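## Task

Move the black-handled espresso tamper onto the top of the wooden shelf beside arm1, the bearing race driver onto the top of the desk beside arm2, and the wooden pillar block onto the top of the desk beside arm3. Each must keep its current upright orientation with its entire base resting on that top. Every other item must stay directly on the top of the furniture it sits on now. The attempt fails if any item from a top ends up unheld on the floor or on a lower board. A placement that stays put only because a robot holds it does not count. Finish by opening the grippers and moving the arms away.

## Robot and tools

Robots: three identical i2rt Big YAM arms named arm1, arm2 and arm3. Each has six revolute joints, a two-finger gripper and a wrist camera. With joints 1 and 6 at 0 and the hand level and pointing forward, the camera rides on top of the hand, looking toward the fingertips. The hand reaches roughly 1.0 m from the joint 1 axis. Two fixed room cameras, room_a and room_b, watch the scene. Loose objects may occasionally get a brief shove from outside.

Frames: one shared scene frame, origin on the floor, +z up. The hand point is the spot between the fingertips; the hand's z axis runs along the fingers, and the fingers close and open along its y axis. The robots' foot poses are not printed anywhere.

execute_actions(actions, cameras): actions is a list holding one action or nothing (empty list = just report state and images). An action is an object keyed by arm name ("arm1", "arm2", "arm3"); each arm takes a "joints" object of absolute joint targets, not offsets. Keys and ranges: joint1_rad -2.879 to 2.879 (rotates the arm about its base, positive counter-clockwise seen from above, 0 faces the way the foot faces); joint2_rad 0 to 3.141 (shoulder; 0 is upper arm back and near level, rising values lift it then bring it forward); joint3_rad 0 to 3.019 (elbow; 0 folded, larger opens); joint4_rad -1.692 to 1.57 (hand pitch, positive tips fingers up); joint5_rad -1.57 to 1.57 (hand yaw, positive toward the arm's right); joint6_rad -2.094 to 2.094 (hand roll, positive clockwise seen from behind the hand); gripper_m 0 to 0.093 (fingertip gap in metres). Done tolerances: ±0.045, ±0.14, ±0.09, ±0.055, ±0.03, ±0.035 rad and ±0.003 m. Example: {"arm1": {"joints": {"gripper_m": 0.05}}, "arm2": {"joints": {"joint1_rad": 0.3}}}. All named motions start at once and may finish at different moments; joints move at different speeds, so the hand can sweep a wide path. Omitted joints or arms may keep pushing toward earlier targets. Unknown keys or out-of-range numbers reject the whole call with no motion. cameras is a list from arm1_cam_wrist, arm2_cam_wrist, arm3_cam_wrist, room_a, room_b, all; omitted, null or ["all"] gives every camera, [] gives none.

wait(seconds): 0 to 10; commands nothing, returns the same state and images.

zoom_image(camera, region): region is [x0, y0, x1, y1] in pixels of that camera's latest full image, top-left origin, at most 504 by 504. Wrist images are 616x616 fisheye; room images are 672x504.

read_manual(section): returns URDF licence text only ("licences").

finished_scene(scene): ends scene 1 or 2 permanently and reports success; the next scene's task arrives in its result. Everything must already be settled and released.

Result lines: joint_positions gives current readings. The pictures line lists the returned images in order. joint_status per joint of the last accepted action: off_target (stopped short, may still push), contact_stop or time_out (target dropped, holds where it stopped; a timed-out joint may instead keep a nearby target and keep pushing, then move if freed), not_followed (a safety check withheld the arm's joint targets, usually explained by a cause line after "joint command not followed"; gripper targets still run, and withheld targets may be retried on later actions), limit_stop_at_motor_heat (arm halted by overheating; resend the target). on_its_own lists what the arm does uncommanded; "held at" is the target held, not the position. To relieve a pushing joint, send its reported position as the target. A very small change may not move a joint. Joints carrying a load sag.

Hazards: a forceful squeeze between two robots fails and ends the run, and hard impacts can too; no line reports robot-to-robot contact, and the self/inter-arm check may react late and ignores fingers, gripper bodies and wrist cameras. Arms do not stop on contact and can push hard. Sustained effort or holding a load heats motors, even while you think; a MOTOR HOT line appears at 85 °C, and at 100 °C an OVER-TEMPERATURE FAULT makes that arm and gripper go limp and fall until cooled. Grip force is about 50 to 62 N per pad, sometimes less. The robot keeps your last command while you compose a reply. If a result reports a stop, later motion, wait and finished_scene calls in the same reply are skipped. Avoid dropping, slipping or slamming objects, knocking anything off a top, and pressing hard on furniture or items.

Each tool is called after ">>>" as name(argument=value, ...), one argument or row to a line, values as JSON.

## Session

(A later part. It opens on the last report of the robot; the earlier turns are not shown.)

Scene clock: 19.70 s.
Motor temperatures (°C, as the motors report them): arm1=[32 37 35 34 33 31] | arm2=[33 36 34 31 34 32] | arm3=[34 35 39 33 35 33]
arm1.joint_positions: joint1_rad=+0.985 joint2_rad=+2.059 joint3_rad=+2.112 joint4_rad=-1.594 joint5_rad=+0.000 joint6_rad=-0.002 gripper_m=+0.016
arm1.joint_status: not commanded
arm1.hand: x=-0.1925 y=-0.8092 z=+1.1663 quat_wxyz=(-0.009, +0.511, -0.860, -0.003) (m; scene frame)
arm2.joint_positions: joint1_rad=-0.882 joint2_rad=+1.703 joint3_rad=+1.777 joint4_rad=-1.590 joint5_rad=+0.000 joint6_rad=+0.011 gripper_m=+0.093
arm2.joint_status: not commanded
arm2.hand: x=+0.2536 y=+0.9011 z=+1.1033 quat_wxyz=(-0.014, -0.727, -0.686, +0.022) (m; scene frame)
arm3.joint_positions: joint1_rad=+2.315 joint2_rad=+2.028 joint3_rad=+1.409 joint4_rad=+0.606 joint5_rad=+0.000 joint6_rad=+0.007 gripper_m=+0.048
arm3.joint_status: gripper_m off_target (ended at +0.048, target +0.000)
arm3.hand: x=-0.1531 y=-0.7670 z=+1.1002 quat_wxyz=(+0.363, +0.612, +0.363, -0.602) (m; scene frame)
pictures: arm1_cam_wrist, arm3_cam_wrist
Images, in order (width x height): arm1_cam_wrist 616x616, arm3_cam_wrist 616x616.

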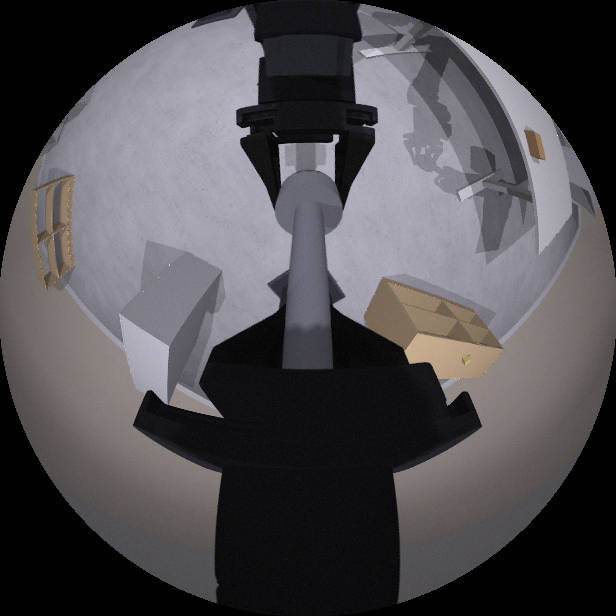

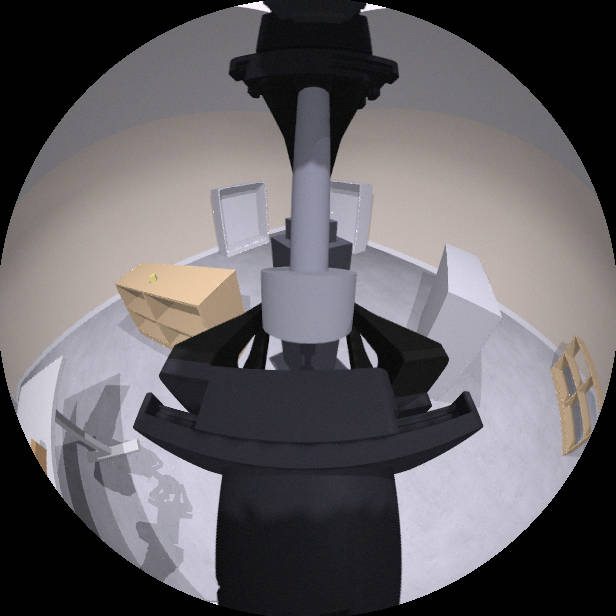

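>>> execute_actions(
  actions=[
    {"arm3":{"joints":{"gripper_m":0.08}}},
  ],
  cameras=[],
)

>>> execute_actions(
  actions=[
    {"arm3":{"joints":{"joint2_rad":2.07,"joint3_rad":1.51,"joint4_rad":0.58}}},
  ],
  cameras=[],
)

>>> execute_actions(
  actions=[
    {"arm3":{"joints":{"gripper_m":0}}},
  ],
  cameras=["arm1_cam_wrist","arm3_cam_wrist"],
)

Scene clock: 20.53 s.
Motor temperatures (°C, as the motors report them): arm1=[32 37 35 34 33 31] | arm2=[33 36 34 31 34 32] | arm3=[34 35 39 33 35 33]
arm1.joint_positions: joint1_rad=+0.985 joint2_rad=+2.059 joint3_rad=+2.112 joint4_rad=-1.594 joint5_rad=+0.000 joint6_rad=-0.002 gripper_m=+0.016
arm1.joint_status: not commanded
arm1.hand: x=-0.1925 y=-0.8092 z=+1.1663 quat_wxyz=(-0.009, +0.511, -0.860, -0.003) (m; scene frame)
arm2.joint_positions: joint1_rad=-0.882 joint2_rad=+1.703 joint3_rad=+1.777 joint4_rad=-1.590 joint5_rad=+0.000 joint6_rad=+0.011 gripper_m=+0.093
arm2.joint_status: not commanded
arm2.hand: x=+0.2536 y=+0.9011 z=+1.1033 quat_wxyz=(-0.014, -0.727, -0.686, +0.022) (m; scene frame)
arm3.joint_positions: joint1_rad=+2.315 joint2_rad=+2.028 joint3_rad=+1.409 joint4_rad=+0.606 joint5_rad=+0.000 joint6_rad=+0.007 gripper_m=+0.080
arm3.joint_status: all done
arm3.hand: x=-0.1531 y=-0.7670 z=+1.1002 quat_wxyz=(+0.363, +0.612, +0.363, -0.602) (m; scene frame)
pictures: none
No camera images: the call's "cameras" was empty. Leave "cameras" out to get every camera's image.

Scene clock: 21.37 s.
Motor temperatures (°C, as the motors report them): arm1=[32 37 35 34 33 31] | arm2=[33 36 34 31 34 32] | arm3=[34 35 39 33 35 33]
arm1.joint_positions: joint1_rad=+0.985 joint2_rad=+2.059 joint3_rad=+2.112 joint4_rad=-1.594 joint5_rad=+0.000 joint6_rad=-0.002 gripper_m=+0.016
arm1.joint_status: not commanded
arm1.hand: x=-0.1925 y=-0.8092 z=+1.1663 quat_wxyz=(-0.009, +0.511, -0.860, -0.003) (m; scene frame)
arm2.joint_positions: joint1_rad=-0.882 joint2_rad=+1.703 joint3_rad=+1.777 joint4_rad=-1.590 joint5_rad=+0.000 joint6_rad=+0.011 gripper_m=+0.093
arm2.joint_status: not commanded
arm2.hand: x=+0.2536 y=+0.9011 z=+1.1033 quat_wxyz=(-0.014, -0.727, -0.686, +0.022) (m; scene frame)
arm3.joint_positions: joint1_rad=+2.315 joint2_rad=+2.037 joint3_rad=+1.457 joint4_rad=+0.589 joint5_rad=+0.000 joint6_rad=+0.007 gripper_m=+0.080
arm3.joint_status: all done
arm3.hand: x=-0.1584 y=-0.7768 z=+1.1146 quat_wxyz=(+0.366, +0.606, +0.360, -0.608) (m; scene frame)
pictures: none
No camera images: the call's "cameras" was empty. Leave "cameras" out to get every camera's image.

Scene clock: 22.03 s.
Motor temperatures (°C, as the motors report them): arm1=[32 37 35 34 33 31] | arm2=[33 36 34 31 34 32] | arm3=[34 35 40 33 35 33]
arm1.joint_positions: joint1_rad=+0.985 joint2_rad=+2.059 joint3_rad=+2.112 joint4_rad=-1.594 joint5_rad=+0.002 joint6_rad=-0.002 gripper_m=+0.016
arm1.joint_status: not commanded
arm1.hand: x=-0.1922 y=-0.8094 z=+1.1663 quat_wxyz=(-0.009, +0.511, -0.860, -0.002) (m; scene frame)
arm2.joint_positions: joint1_rad=-0.882 joint2_rad=+1.703 joint3_rad=+1.777 joint4_rad=-1.590 joint5_rad=+0.000 joint6_rad=+0.011 gripper_m=+0.093
arm2.joint_status: not commanded
arm2.hand: x=+0.2536 y=+0.9011 z=+1.1033 quat_wxyz=(-0.014, -0.727, -0.686, +0.022) (m; scene frame)
arm3.joint_positions: joint1_rad=+2.315 joint2_rad=+2.037 joint3_rad=+1.457 joint4_rad=+0.588 joint5_rad=+0.002 joint6_rad=+0.006 gripper_m=+0.048
arm3.joint_status: gripper_m off_target (ended at +0.048, target +0.000)
arm3.hand: x=-0.1586 y=-0.7767 z=+1.1145 quat_wxyz=(+0.366, +0.606, +0.359, -0.608) (m; scene frame)
pictures: arm1_cam_wrist, arm3_cam_wrist
Images, in order (width x height): arm1_cam_wrist 616x616, arm3_cam_wrist 616x616.

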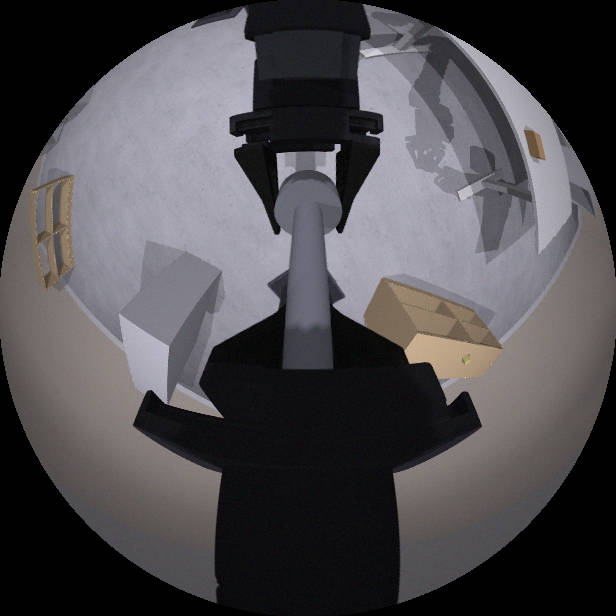

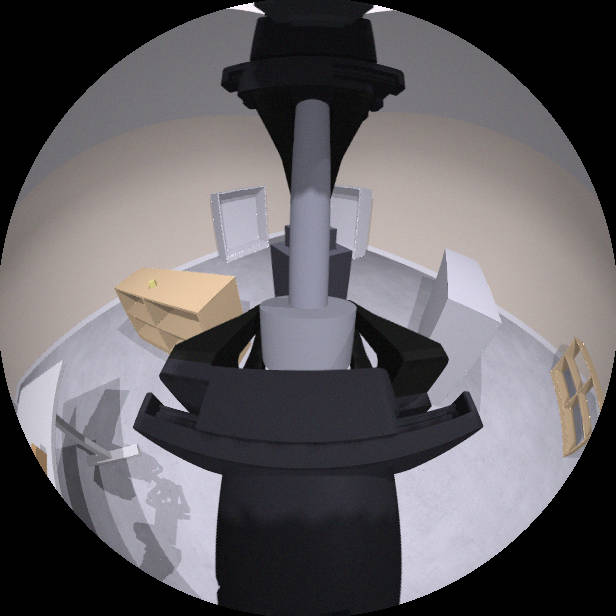

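>>> execute_actions(
  actions=[
    {"arm1":{"joints":{"gripper_m":0.093}}},
  ],
  cameras=[],
)

>>> execute_actions(
  actions=[
    {"arm1":{"joints":{"joint2_rad":1.8}},"arm3":{"joints":{"joint2_rad":2.1,"joint3_rad":1.2,"joint4_rad":0.92}}},
  ],
  cameras=[],
)

>>> execute_actions(
  actions=[
    {"arm3":{"joints":{"joint1_rad":-0.369}}},
  ],
  cameras=["arm2_cam_wrist","arm3_cam_wrist","room_a"],
)

Scene clock: 23.20 s.
Motor temperatures (°C, as the motors report them): arm1=[32 37 35 34 33 31] | arm2=[33 36 34 31 34 32] | arm3=[34 35 40 33 35 33]
arm1.joint_positions: joint1_rad=+0.985 joint2_rad=+2.038 joint3_rad=+2.112 joint4_rad=-1.594 joint5_rad=+0.002 joint6_rad=-0.002 gripper_m=+0.093
arm1.joint_status: all done
arm1.hand: x=-0.1930 y=-0.8107 z=+1.1794 quat_wxyz=(-0.018, +0.511, -0.860, -0.008) (m; scene frame)
arm2.joint_positions: joint1_rad=-0.882 joint2_rad=+1.703 joint3_rad=+1.777 joint4_rad=-1.590 joint5_rad=+0.000 joint6_rad=+0.011 gripper_m=+0.093
arm2.joint_status: not commanded
arm2.hand: x=+0.2536 y=+0.9011 z=+1.1033 quat_wxyz=(-0.014, -0.727, -0.686, +0.022) (m; scene frame)
arm3.joint_positions: joint1_rad=+2.315 joint2_rad=+2.086 joint3_rad=+1.457 joint4_rad=+0.561 joint5_rad=+0.002 joint6_rad=+0.006 gripper_m=+0.048
arm3.joint_status: not commanded
arm3.hand: x=-0.1603 y=-0.7798 z=+1.0692 quat_wxyz=(+0.352, +0.629, +0.373, -0.585) (m; scene frame)
pictures: none
No camera images: the call's "cameras" was empty. Leave "cameras" out to get every camera's image.

Scene clock: 24.67 s.
Motor temperatures (°C, as the motors report them): arm1=[32 37 35 34 33 31] | arm2=[33 36 34 31 34 32] | arm3=[34 36 40 33 35 33]
arm1.joint_positions: joint1_rad=+0.985 joint2_rad=+1.812 joint3_rad=+2.115 joint4_rad=-1.594 joint5_rad=+0.002 joint6_rad=-0.002 gripper_m=+0.093
arm1.joint_status: all done
arm1.hand: x=-0.2098 y=-0.8402 z=+1.3189 quat_wxyz=(-0.116, +0.506, -0.852, -0.066) (m; scene frame)
arm2.joint_positions: joint1_rad=-0.882 joint2_rad=+1.703 joint3_rad=+1.777 joint4_rad=-1.590 joint5_rad=+0.000 joint6_rad=+0.011 gripper_m=+0.093
arm2.joint_status: not commanded
arm2.hand: x=+0.2536 y=+0.9011 z=+1.1033 quat_wxyz=(-0.014, -0.727, -0.686, +0.022) (m; scene frame)
arm3.joint_positions: joint1_rad=+2.315 joint2_rad=+2.125 joint3_rad=+1.177 joint4_rad=+0.875 joint5_rad=+0.002 joint6_rad=+0.006 gripper_m=+0.048
arm3.joint_status: all done
arm3.hand: x=-0.1249 y=-0.7138 z=+0.9726 quat_wxyz=(+0.351, +0.630, +0.374, -0.583) (m; scene frame)
pictures: none
No camera images: the call's "cameras" was empty. Leave "cameras" out to get every camera's image.

Scene clock: 27.30 s.
Motor temperatures (°C, as the motors report them): arm1=[32 37 36 34 33 31] | arm2=[33 36 35 31 34 32] | arm3=[34 36 40 33 35 33]
arm1.joint_positions: joint1_rad=+0.985 joint2_rad=+1.812 joint3_rad=+2.115 joint4_rad=-1.594 joint5_rad=+0.002 joint6_rad=-0.002 gripper_m=+0.093
arm1.joint_status: not commanded
arm1.hand: x=-0.2098 y=-0.8402 z=+1.3189 quat_wxyz=(-0.116, +0.506, -0.852, -0.066) (m; scene frame)
arm2.joint_positions: joint1_rad=-0.882 joint2_rad=+1.703 joint3_rad=+1.777 joint4_rad=-1.590 joint5_rad=+0.000 joint6_rad=+0.011 gripper_m=+0.093
arm2.joint_status: not commanded
arm2.hand: x=+0.2536 y=+0.9011 z=+1.1033 quat_wxyz=(-0.014, -0.727, -0.686, +0.022) (m; scene frame)
arm3.joint_positions: joint1_rad=-0.375 joint2_rad=+2.125 joint3_rad=+1.177 joint4_rad=+0.875 joint5_rad=+0.004 joint6_rad=+0.001 gripper_m=+0.048
arm3.joint_status: all done
arm3.hand: x=+0.2611 y=+0.6903 z=+0.9729 quat_wxyz=(-0.492, +0.506, -0.530, -0.471) (m; scene frame)
pictures: arm2_cam_wrist, arm3_cam_wrist, room_a
Images, in order (width x height): arm2_cam_wrist 616x616, arm3_cam_wrist 616x616, room_a 672x504.

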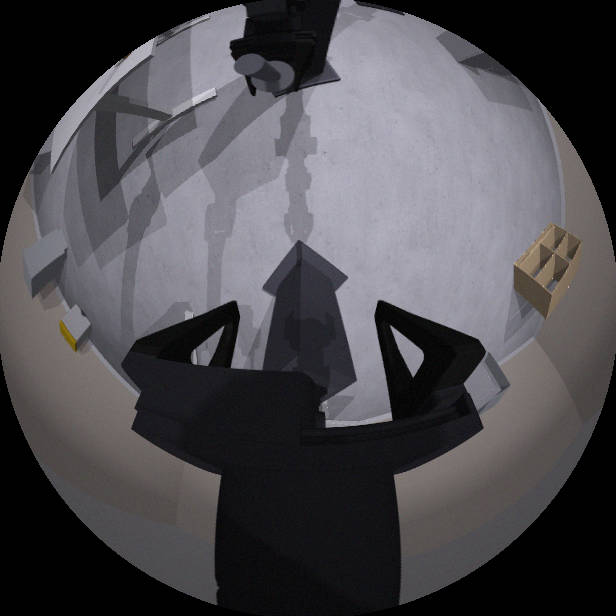

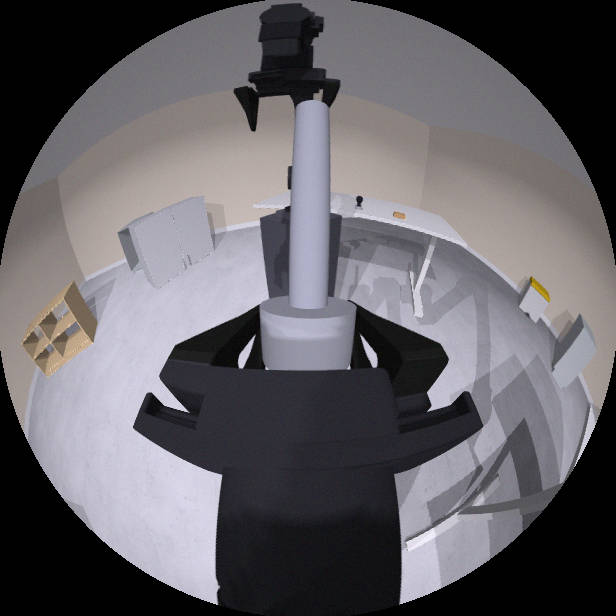

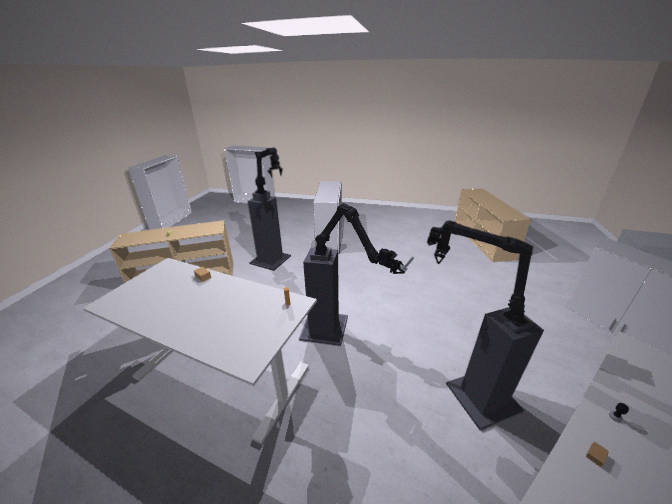

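>>> execute_actions(
  actions=[
    {"arm3":{"joints":{"joint1_rad":-0.335,"joint2_rad":2.36,"joint3_rad":1.72,"joint4_rad":0.765}}},
  ],
  cameras=["arm2_cam_wrist","arm3_cam_wrist","room_a"],
)

>>> zoom_image(
  camera="room_a",
  region=[370,200,490,310],
)

Scene clock: 29.10 s.
Motor temperatures (°C, as the motors report them): arm1=[32 37 36 34 33 31] | arm2=[33 36 35 31 34 32] | arm3=[34 37 41 33 35 33]
arm1.joint_positions: joint1_rad=+0.985 joint2_rad=+1.812 joint3_rad=+2.115 joint4_rad=-1.594 joint5_rad=+0.002 joint6_rad=-0.002 gripper_m=+0.093
arm1.joint_status: not commanded
arm1.hand: x=-0.2098 y=-0.8402 z=+1.3189 quat_wxyz=(-0.116, +0.506, -0.852, -0.066) (m; scene frame)
arm2.joint_positions: joint1_rad=-0.882 joint2_rad=+1.703 joint3_rad=+1.777 joint4_rad=-1.590 joint5_rad=+0.000 joint6_rad=+0.011 gripper_m=+0.093
arm2.joint_status: not commanded
arm2.hand: x=+0.2536 y=+0.9011 z=+1.1033 quat_wxyz=(-0.014, -0.727, -0.686, +0.022) (m; scene frame)
arm3.joint_positions: joint1_rad=-0.338 joint2_rad=+2.400 joint3_rad=+1.654 joint4_rad=+0.736 joint5_rad=+0.003 joint6_rad=+0.001 gripper_m=+0.048
arm3.joint_status: all done
arm3.hand: x=+0.2337 y=+0.8174 z=+0.9587 quat_wxyz=(-0.499, +0.500, -0.505, -0.496) (m; scene frame)
pictures: arm2_cam_wrist, arm3_cam_wrist, room_a
Images, in order (width x height): arm2_cam_wrist 616x616, arm3_cam_wrist 616x616, room_a 672x504.

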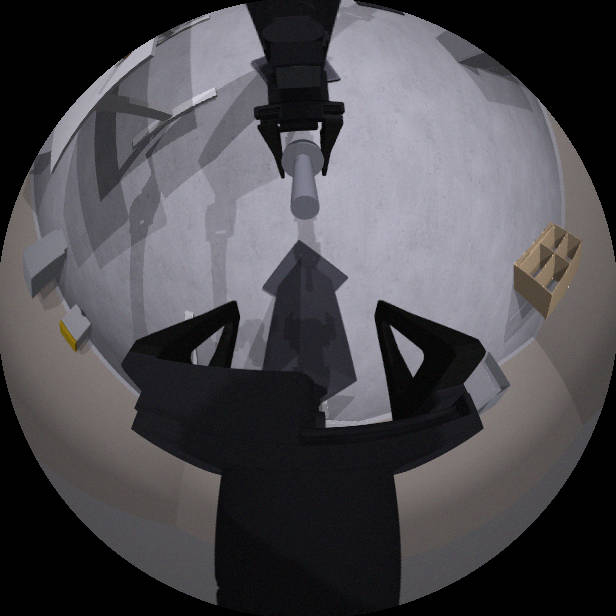

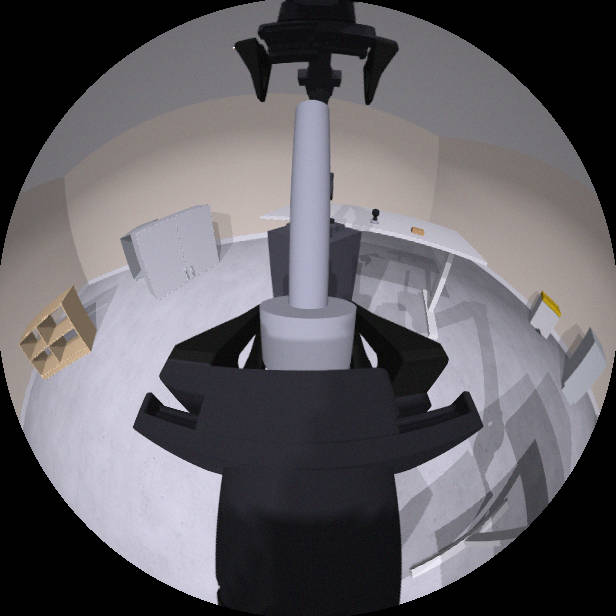

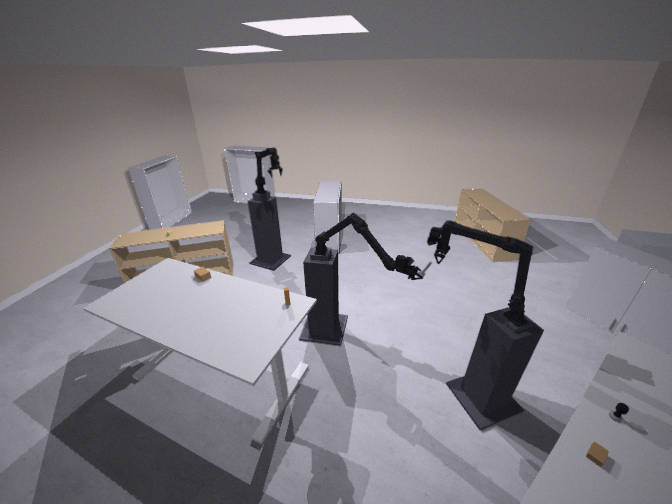

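Region (370, 200, 490, 310) of room_a's 672x504 image, scaled by 4.200, with more detail than that image has; it fills the top 462 rows of this view, and the rest is white.

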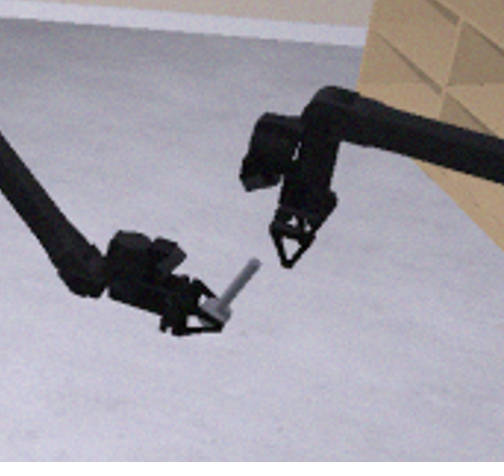

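>>> execute_actions(
  actions=[
    {"arm3":{"joints":{"joint2_rad":2.44,"joint4_rad":1.09}}},
  ],
  cameras=["arm2_cam_wrist","arm3_cam_wrist","room_a"],
)

>>> zoom_image(
  camera="room_a",
  region=[370,200,490,310],
)

Scene clock: 30.40 s.
Motor temperatures (°C, as the motors report them): arm1=[32 37 36 34 33 31] | arm2=[33 36 35 31 34 32] | arm3=[34 37 41 33 35 33]
arm1.joint_positions: joint1_rad=+0.985 joint2_rad=+1.812 joint3_rad=+2.115 joint4_rad=-1.594 joint5_rad=+0.002 joint6_rad=-0.002 gripper_m=+0.093
arm1.joint_status: not commanded
arm1.hand: x=-0.2098 y=-0.8402 z=+1.3189 quat_wxyz=(-0.116, +0.506, -0.852, -0.066) (m; scene frame)
arm2.joint_positions: joint1_rad=-0.882 joint2_rad=+1.703 joint3_rad=+1.777 joint4_rad=-1.590 joint5_rad=+0.000 joint6_rad=+0.011 gripper_m=+0.093
arm2.joint_status: not commanded
arm2.hand: x=+0.2536 y=+0.9011 z=+1.1033 quat_wxyz=(-0.014, -0.727, -0.686, +0.022) (m; scene frame)
arm3.joint_positions: joint1_rad=-0.338 joint2_rad=+2.452 joint3_rad=+1.654 joint4_rad=+1.049 joint5_rad=+0.003 joint6_rad=+0.001 gripper_m=+0.048
arm3.joint_status: all done
arm3.hand: x=+0.2336 y=+0.8062 z=+0.9911 quat_wxyz=(-0.560, +0.431, -0.435, -0.557) (m; scene frame)
pictures: arm2_cam_wrist, arm3_cam_wrist, room_a
Images, in order (width x height): arm2_cam_wrist 616x616, arm3_cam_wrist 616x616, room_a 672x504.

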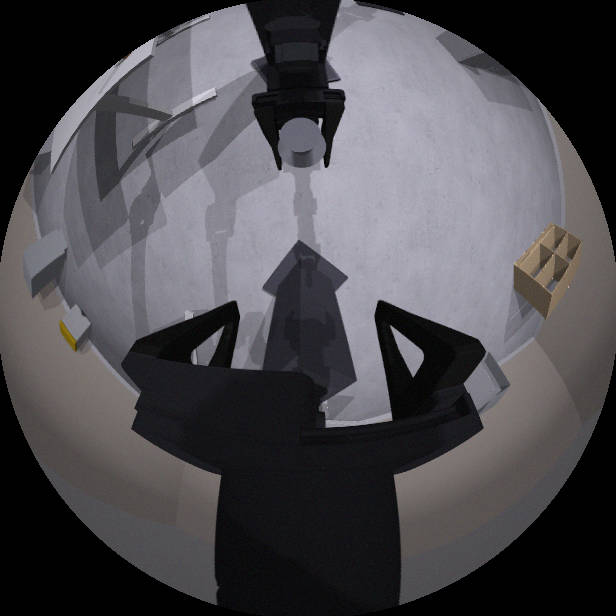

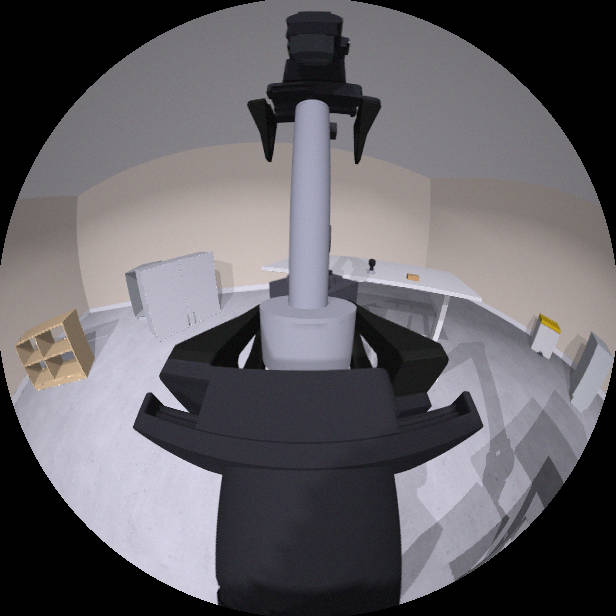

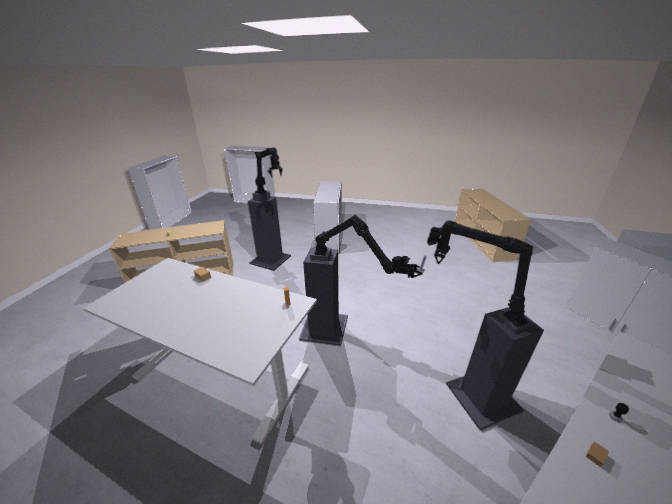

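Region (370, 200, 490, 310) of room_a's 672x504 image, scaled by 4.200, with more detail than that image has; it fills the top 462 rows of this view, and the rest is white.

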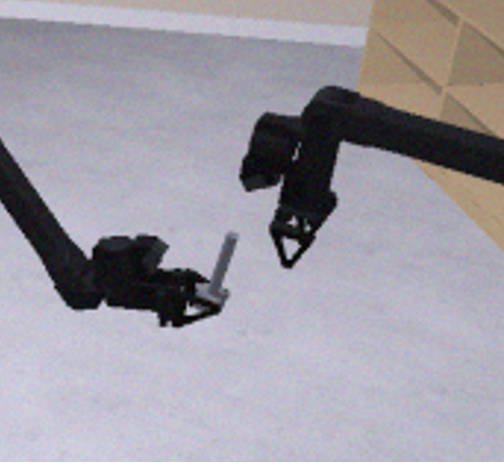

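>>> execute_actions(
  actions=[
    {"arm2":{"joints":{"joint1_rad":-0.872,"joint2_rad":2.02,"joint3_rad":2.16,"joint4_rad":-1.685}}},
  ],
  cameras=["arm2_cam_wrist","arm3_cam_wrist"],
)

Scene clock: 31.97 s.
Motor temperatures (°C, as the motors report them): arm1=[32 37 36 34 33 31] | arm2=[33 36 35 31 34 32] | arm3=[34 37 42 33 35 33]
arm1.joint_positions: joint1_rad=+0.985 joint2_rad=+1.812 joint3_rad=+2.115 joint4_rad=-1.594 joint5_rad=+0.002 joint6_rad=-0.002 gripper_m=+0.093
arm1.joint_status: not commanded
arm1.hand: x=-0.2098 y=-0.8402 z=+1.3189 quat_wxyz=(-0.116, +0.506, -0.852, -0.066) (m; scene frame)
arm2.joint_positions: joint1_rad=-0.882 joint2_rad=+2.018 joint3_rad=+2.108 joint4_rad=-1.672 joint5_rad=+0.000 joint6_rad=+0.011 gripper_m=+0.093
arm2.joint_status: all done
joint sent to its limit — the command would take arm2.joint4_rad past its lower limit, so that joint was sent only as far as its limit.
arm2.hand: x=+0.2488 y=+0.8102 z=+1.0547 quat_wxyz=(+0.009, -0.727, -0.686, -0.001) (m; scene frame)
arm3.joint_positions: joint1_rad=-0.338 joint2_rad=+2.452 joint3_rad=+1.654 joint4_rad=+1.049 joint5_rad=+0.003 joint6_rad=+0.001 gripper_m=+0.048
arm3.joint_status: not commanded
arm3.hand: x=+0.2336 y=+0.8062 z=+0.9911 quat_wxyz=(-0.560, +0.431, -0.435, -0.557) (m; scene frame)
pictures: arm2_cam_wrist, arm3_cam_wrist
Images, in order (width x height): arm2_cam_wrist 616x616, arm3_cam_wrist 616x616.

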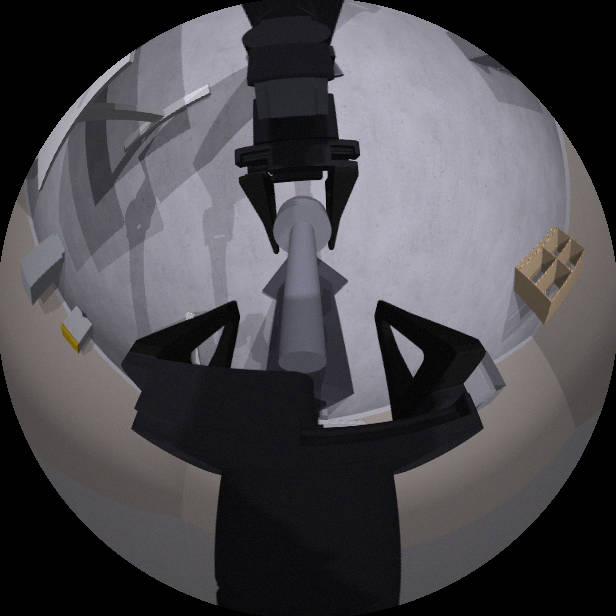

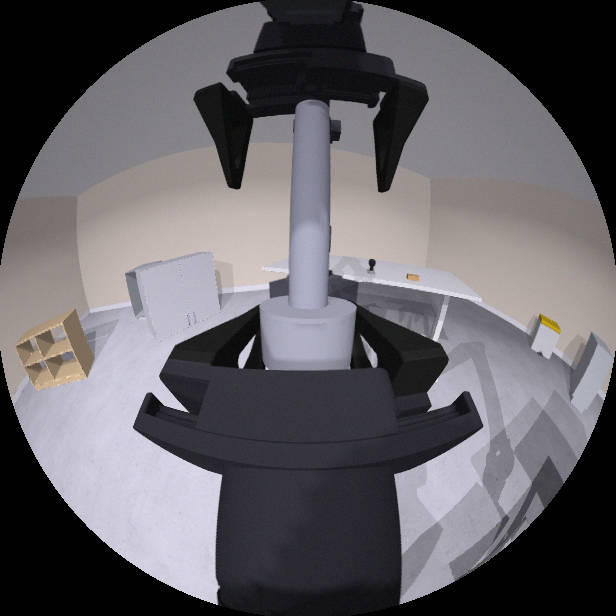

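>>> execute_actions(
  actions=[
    {"arm2":{"joints":{"joint2_rad":2.07,"joint3_rad":2.21}}},
  ],
  cameras=[],
)

>>> execute_actions(
  actions=[
    {"arm2":{"joints":{"gripper_m":0}}},
  ],
  cameras=["arm2_cam_wrist","arm3_cam_wrist"],
)

Scene clock: 35.07 s.
Motor temperatures (°C, as the motors report them): arm1=[32 37 36 34 33 31] | arm2=[33 36 36 31 34 32] | arm3=[34 38 43 33 35 33]
arm1.joint_positions: joint1_rad=+0.985 joint2_rad=+1.812 joint3_rad=+2.115 joint4_rad=-1.594 joint5_rad=+0.002 joint6_rad=-0.002 gripper_m=+0.093
arm1.joint_status: not commanded
arm1.hand: x=-0.2098 y=-0.8402 z=+1.3189 quat_wxyz=(-0.116, +0.506, -0.852, -0.066) (m; scene frame)
arm2.joint_positions: joint1_rad=-0.882 joint2_rad=+2.048 joint3_rad=+2.159 joint4_rad=-1.672 joint5_rad=+0.000 joint6_rad=+0.011 gripper_m=+0.093
arm2.joint_status: all done
arm2.hand: x=+0.2482 y=+0.7968 z=+1.0555 quat_wxyz=(+0.002, -0.727, -0.686, +0.006) (m; scene frame)
arm3.joint_positions: joint1_rad=-0.338 joint2_rad=+2.452 joint3_rad=+1.654 joint4_rad=+1.049 joint5_rad=+0.003 joint6_rad=+0.001 gripper_m=+0.048
arm3.joint_status: not commanded
arm3.hand: x=+0.2336 y=+0.8062 z=+0.9911 quat_wxyz=(-0.560, +0.431, -0.435, -0.557) (m; scene frame)
pictures: none
No camera images: the call's "cameras" was empty. Leave "cameras" out to get every camera's image.

Scene clock: 35.77 s.
Motor temperatures (°C, as the motors report them): arm1=[32 37 36 34 33 31] | arm2=[33 37 36 31 34 32] | arm3=[34 38 43 33 35 33]
arm1.joint_positions: joint1_rad=+0.985 joint2_rad=+1.812 joint3_rad=+2.115 joint4_rad=-1.594 joint5_rad=+0.002 joint6_rad=-0.002 gripper_m=+0.093
arm1.joint_status: not commanded
arm1.hand: x=-0.2098 y=-0.8402 z=+1.3189 quat_wxyz=(-0.116, +0.506, -0.852, -0.066) (m; scene frame)
arm2.joint_positions: joint1_rad=-0.880 joint2_rad=+2.048 joint3_rad=+2.159 joint4_rad=-1.672 joint5_rad=-0.003 joint6_rad=+0.011 gripper_m=+0.019
arm2.joint_status: gripper_m off_target (ended at +0.019, target +0.000)
arm2.hand: x=+0.2499 y=+0.7968 z=+1.0555 quat_wxyz=(+0.001, -0.726, -0.687, +0.005) (m; scene frame)
arm3.joint_positions: joint1_rad=-0.338 joint2_rad=+2.452 joint3_rad=+1.654 joint4_rad=+1.049 joint5_rad=-0.001 joint6_rad=+0.000 gripper_m=+0.048
arm3.joint_status: not commanded
arm3.hand: x=+0.2327 y=+0.8062 z=+0.9913 quat_wxyz=(-0.560, +0.433, -0.434, -0.558) (m; scene frame)
pictures: arm2_cam_wrist, arm3_cam_wrist
Images, in order (width x height): arm2_cam_wrist 616x616, arm3_cam_wrist 616x616.

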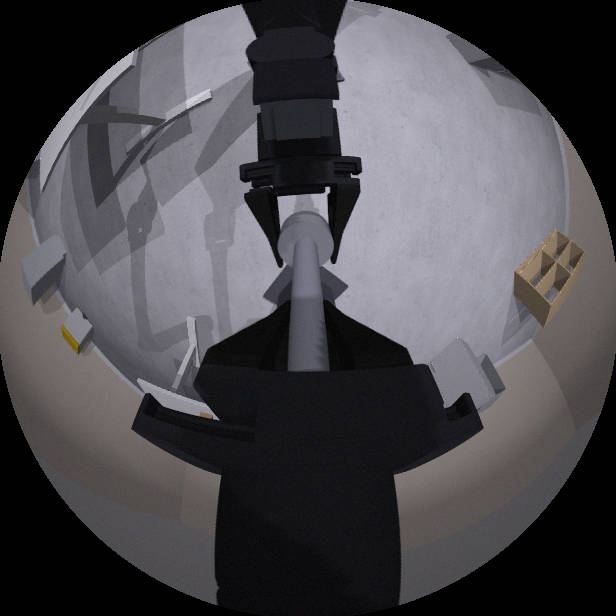

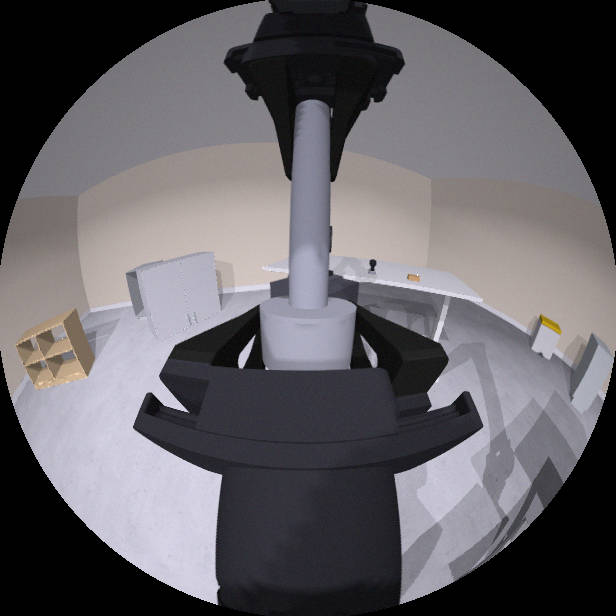

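>>> execute_actions(
  actions=[
    {"arm2":{"joints":{"joint2_rad":2.01}},"arm3":{"joints":{"gripper_m":0.093,"joint2_rad":2.48}}},
  ],
  cameras=[],
)

>>> execute_actions(
  actions=[
    {"arm3":{"joints":{"joint2_rad":2.2,"joint3_rad":1.15,"joint4_rad":1.05}}},
  ],
  cameras=[],
)

>>> execute_actions(
  actions=[
    {"arm2":{"joints":{"joint1_rad":0.0}}},
  ],
  cameras=["arm2_cam_wrist"],
)

>>> execute_actions(
  actions=[
    {"arm2":{"joints":{"joint1_rad":2.0}}},
  ],
  cameras=["arm2_cam_wrist","room_a"],
)

Scene clock: 36.77 s.
Motor temperatures (°C, as the motors report them): arm1=[32 37 36 34 33 31] | arm2=[33 37 36 31 34 32] | arm3=[34 38 43 33 35 33]
arm1.joint_positions: joint1_rad=+0.985 joint2_rad=+1.812 joint3_rad=+2.115 joint4_rad=-1.594 joint5_rad=+0.002 joint6_rad=-0.002 gripper_m=+0.093
arm1.joint_status: not commanded
arm1.hand: x=-0.2098 y=-0.8402 z=+1.3189 quat_wxyz=(-0.116, +0.506, -0.852, -0.066) (m; scene frame)
arm2.joint_positions: joint1_rad=-0.880 joint2_rad=+2.046 joint3_rad=+2.159 joint4_rad=-1.673 joint5_rad=-0.002 joint6_rad=+0.011 gripper_m=+0.019
arm2.joint_status: all done
arm2.hand: x=+0.2498 y=+0.7971 z=+1.0567 quat_wxyz=(+0.000, -0.726, -0.687, +0.006) (m; scene frame)
arm3.joint_positions: joint1_rad=-0.338 joint2_rad=+2.455 joint3_rad=+1.672 joint4_rad=+1.075 joint5_rad=-0.001 joint6_rad=+0.000 gripper_m=+0.093
arm3.joint_status: all done
arm3.hand: x=+0.2327 y=+0.8081 z=+1.0036 quat_wxyz=(-0.568, +0.421, -0.423, -0.567) (m; scene frame)
pictures: none
No camera images: the call's "cameras" was empty. Leave "cameras" out to get every camera's image.

Scene clock: 38.13 s.
Motor temperatures (°C, as the motors report them): arm1=[32 37 36 34 33 31] | arm2=[33 37 37 31 34 32] | arm3=[34 38 43 33 35 33]
arm1.joint_positions: joint1_rad=+0.985 joint2_rad=+1.812 joint3_rad=+2.115 joint4_rad=-1.594 joint5_rad=+0.002 joint6_rad=-0.002 gripper_m=+0.093
arm1.joint_status: not commanded
arm1.hand: x=-0.2098 y=-0.8402 z=+1.3189 quat_wxyz=(-0.116, +0.506, -0.852, -0.066) (m; scene frame)
arm2.joint_positions: joint1_rad=-0.880 joint2_rad=+2.046 joint3_rad=+2.159 joint4_rad=-1.673 joint5_rad=-0.002 joint6_rad=+0.011 gripper_m=+0.019
arm2.joint_status: not commanded
arm2.hand: x=+0.2498 y=+0.7971 z=+1.0567 quat_wxyz=(+0.000, -0.726, -0.687, +0.006) (m; scene frame)
arm3.joint_positions: joint1_rad=-0.338 joint2_rad=+2.180 joint3_rad=+1.152 joint4_rad=+1.055 joint5_rad=-0.001 joint6_rad=+0.000 gripper_m=+0.093
arm3.joint_status: all done
arm3.hand: x=+0.2322 y=+0.6815 z=+0.9662 quat_wxyz=(-0.507, +0.492, -0.494, -0.506) (m; scene frame)
pictures: none
No camera images: the call's "cameras" was empty. Leave "cameras" out to get every camera's image.

Scene clock: 40.30 s.
Motor temperatures (°C, as the motors report them): arm1=[32 37 36 34 33 31] | arm2=[34 37 37 31 34 32] | arm3=[34 38 42 33 35 33]
arm1.joint_positions: joint1_rad=+0.985 joint2_rad=+1.812 joint3_rad=+2.115 joint4_rad=-1.594 joint5_rad=+0.002 joint6_rad=-0.002 gripper_m=+0.093
arm1.joint_status: not commanded
arm1.hand: x=-0.2098 y=-0.8402 z=+1.3189 quat_wxyz=(-0.116, +0.506, -0.852, -0.066) (m; scene frame)
arm2.joint_positions: joint1_rad=-0.002 joint2_rad=+2.046 joint3_rad=+2.159 joint4_rad=-1.673 joint5_rad=+0.002 joint6_rad=+0.008 gripper_m=+0.019
arm2.joint_status: all done
arm2.hand: x=+0.7498 y=+1.0047 z=+1.0523 quat_wxyz=(+0.001, -0.364, -0.931, +0.003) (m; scene frame)
arm3.joint_positions: joint1_rad=-0.338 joint2_rad=+2.180 joint3_rad=+1.152 joint4_rad=+1.055 joint5_rad=-0.001 joint6_rad=+0.000 gripper_m=+0.093
arm3.joint_status: not commanded
arm3.hand: x=+0.2322 y=+0.6815 z=+0.9662 quat_wxyz=(-0.507, +0.492, -0.494, -0.506) (m; scene frame)
pictures: arm2_cam_wrist
Images, in order (width x height): arm2_cam_wrist 616x616.

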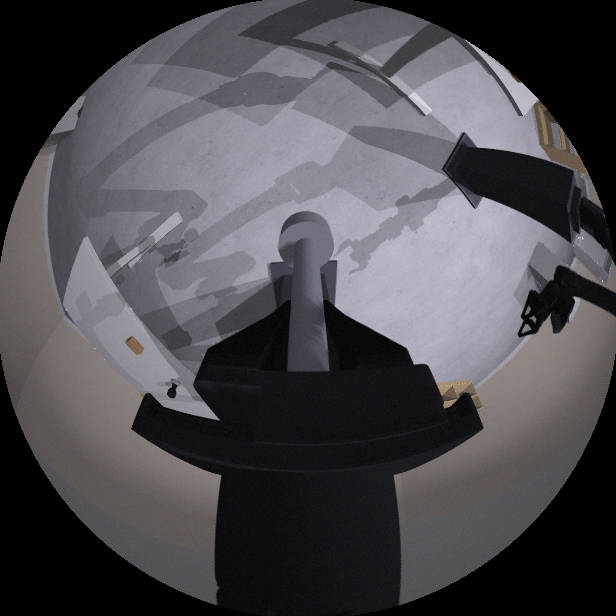

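Scene clock: 42.67 s.
Motor temperatures (°C, as the motors report them): arm1=[32 37 37 34 33 31] | arm2=[34 38 37 31 34 32] | arm3=[34 38 42 33 35 33]
arm1.joint_positions: joint1_rad=+0.985 joint2_rad=+1.812 joint3_rad=+2.115 joint4_rad=-1.594 joint5_rad=+0.002 joint6_rad=-0.002 gripper_m=+0.093
arm1.joint_status: not commanded
arm1.hand: x=-0.2098 y=-0.8402 z=+1.3189 quat_wxyz=(-0.116, +0.506, -0.852, -0.066) (m; scene frame)
arm2.joint_positions: joint1_rad=+1.998 joint2_rad=+2.046 joint3_rad=+2.159 joint4_rad=-1.670 joint5_rad=-0.001 joint6_rad=+0.008 gripper_m=+0.019
arm2.joint_status: all done
arm2.hand: x=+0.4720 y=+2.0425 z=+1.0589 quat_wxyz=(-0.002, +0.587, -0.810, -0.009) (m; scene frame)
arm3.joint_positions: joint1_rad=-0.338 joint2_rad=+2.180 joint3_rad=+1.152 joint4_rad=+1.055 joint5_rad=-0.001 joint6_rad=+0.000 gripper_m=+0.093
arm3.joint_status: not commanded
arm3.hand: x=+0.2322 y=+0.6815 z=+0.9662 quat_wxyz=(-0.507, +0.492, -0.494, -0.506) (m; scene frame)
pictures: arm2_cam_wrist, room_a
Images, in order (width x height): arm2_cam_wrist 616x616, room_a 672x504.

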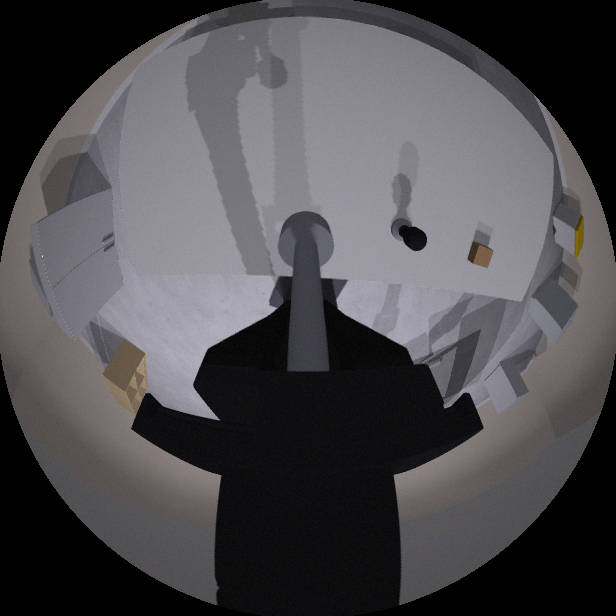

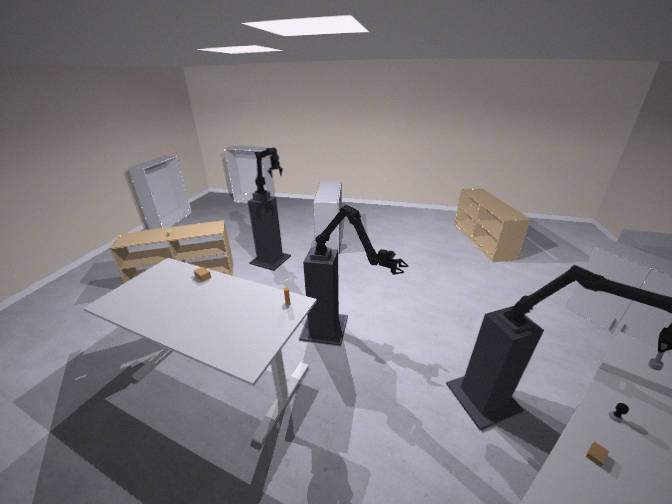

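>>> execute_actions(
  actions=[
    {"arm2":{"joints":{"joint2_rad":2.14,"joint3_rad":1.86,"joint4_rad":-1.27}}},
  ],
  cameras=["arm2_cam_wrist","room_a"],
)

>>> zoom_image(
  camera="room_a",
  region=[590,320,672,430],
)

Scene clock: 44.20 s.
Motor temperatures (°C, as the motors report them): arm1=[32 37 37 34 33 31] | arm2=[34 38 37 31 34 32] | arm3=[34 38 41 33 35 33]
arm1.joint_positions: joint1_rad=+0.985 joint2_rad=+1.812 joint3_rad=+2.115 joint4_rad=-1.594 joint5_rad=+0.002 joint6_rad=-0.002 gripper_m=+0.093
arm1.joint_status: not commanded
arm1.hand: x=-0.2098 y=-0.8402 z=+1.3189 quat_wxyz=(-0.116, +0.506, -0.852, -0.066) (m; scene frame)
arm2.joint_positions: joint1_rad=+1.998 joint2_rad=+2.161 joint3_rad=+1.837 joint4_rad=-1.277 joint5_rad=-0.001 joint6_rad=+0.008 gripper_m=+0.019
arm2.joint_status: all done
arm2.hand: x=+0.4716 y=+2.0482 z=+0.8658 quat_wxyz=(+0.016, +0.587, -0.809, +0.004) (m; scene frame)
arm3.joint_positions: joint1_rad=-0.338 joint2_rad=+2.180 joint3_rad=+1.152 joint4_rad=+1.055 joint5_rad=-0.001 joint6_rad=+0.000 gripper_m=+0.093
arm3.joint_status: not commanded
arm3.hand: x=+0.2322 y=+0.6815 z=+0.9662 quat_wxyz=(-0.507, +0.492, -0.494, -0.506) (m; scene frame)
pictures: arm2_cam_wrist, room_a
Images, in order (width x height): arm2_cam_wrist 616x616, room_a 672x504.

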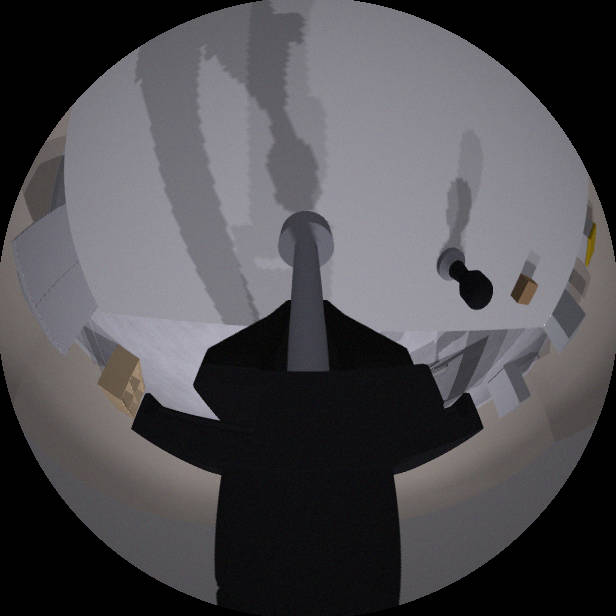

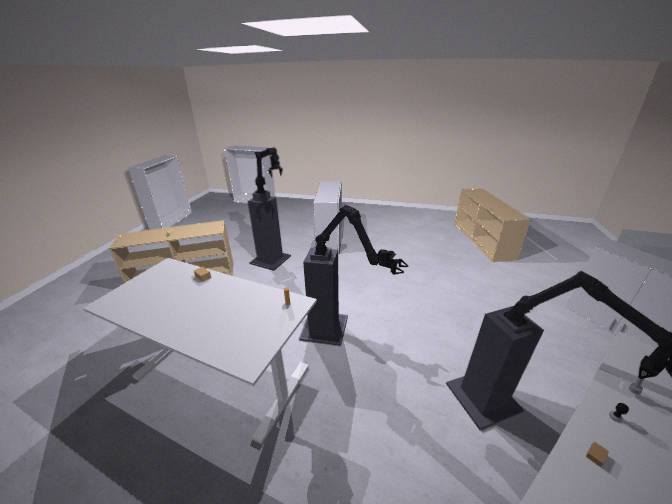

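Region (590, 320, 672, 430) of room_a's 672x504 image, scaled by 4.582, with more detail than that image has; it fills the left 376 columns of this view, and the rest is white.

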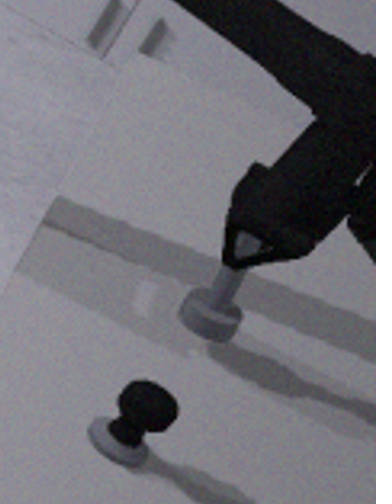

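About 2–3 cm left.

>>> execute_actions(
  actions=[
    {"arm2":{"joints":{"joint2_rad":2.19,"joint4_rad":-1.22}}},
  ],
  cameras=["arm2_cam_wrist","room_a"],
)

>>> zoom_image(
  camera="room_a",
  region=[590,320,672,430],
)

Scene clock: 45.80 s.
Motor temperatures (°C, as the motors report them): arm1=[32 37 37 34 33 31] | arm2=[34 38 37 31 34 32] | arm3=[34 38 41 33 35 33]
arm1.joint_positions: joint1_rad=+0.985 joint2_rad=+1.812 joint3_rad=+2.115 joint4_rad=-1.594 joint5_rad=+0.002 joint6_rad=-0.002 gripper_m=+0.093
arm1.joint_status: not commanded
arm1.hand: x=-0.2098 y=-0.8402 z=+1.3189 quat_wxyz=(-0.116, +0.506, -0.852, -0.066) (m; scene frame)
arm2.joint_positions: joint1_rad=+1.998 joint2_rad=+2.209 joint3_rad=+1.837 joint4_rad=-1.229 joint5_rad=-0.001 joint6_rad=+0.008 gripper_m=+0.019
arm2.joint_status: all done
arm2.hand: x=+0.4733 y=+2.0547 z=+0.8354 quat_wxyz=(+0.016, +0.587, -0.809, +0.004) (m; scene frame)
arm3.joint_positions: joint1_rad=-0.338 joint2_rad=+2.180 joint3_rad=+1.152 joint4_rad=+1.055 joint5_rad=-0.001 joint6_rad=+0.000 gripper_m=+0.093
arm3.joint_status: not commanded
arm3.hand: x=+0.2322 y=+0.6815 z=+0.9662 quat_wxyz=(-0.507, +0.492, -0.494, -0.506) (m; scene frame)
pictures: arm2_cam_wrist, room_a
Images, in order (width x height): arm2_cam_wrist 616x616, room_a 672x504.

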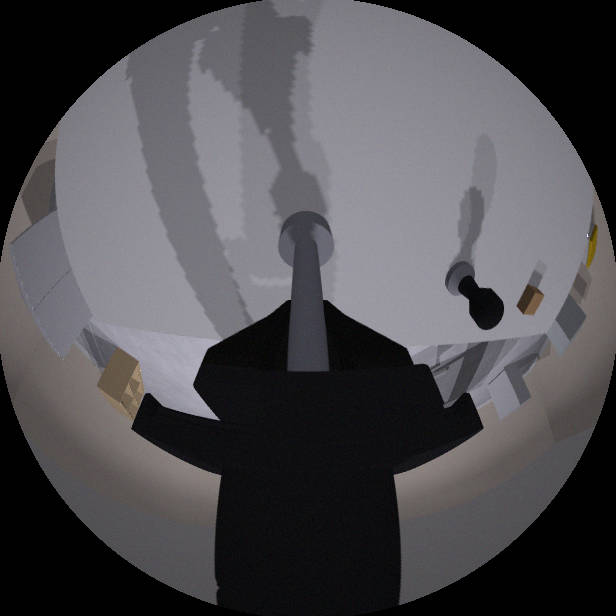

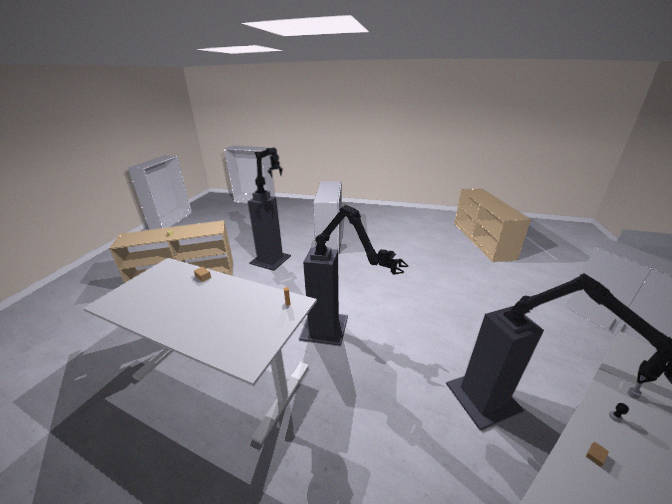

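Region (590, 320, 672, 430) of room_a's 672x504 image, scaled by 4.582, with more detail than that image has; it fills the left 376 columns of this view, and the rest is white.

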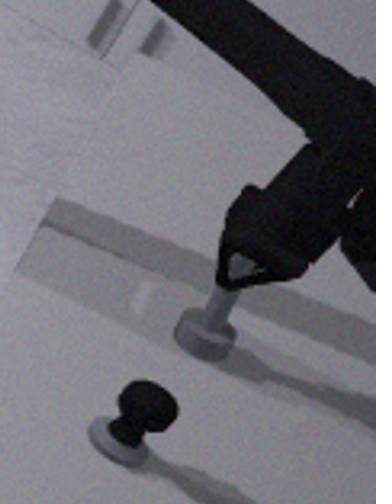

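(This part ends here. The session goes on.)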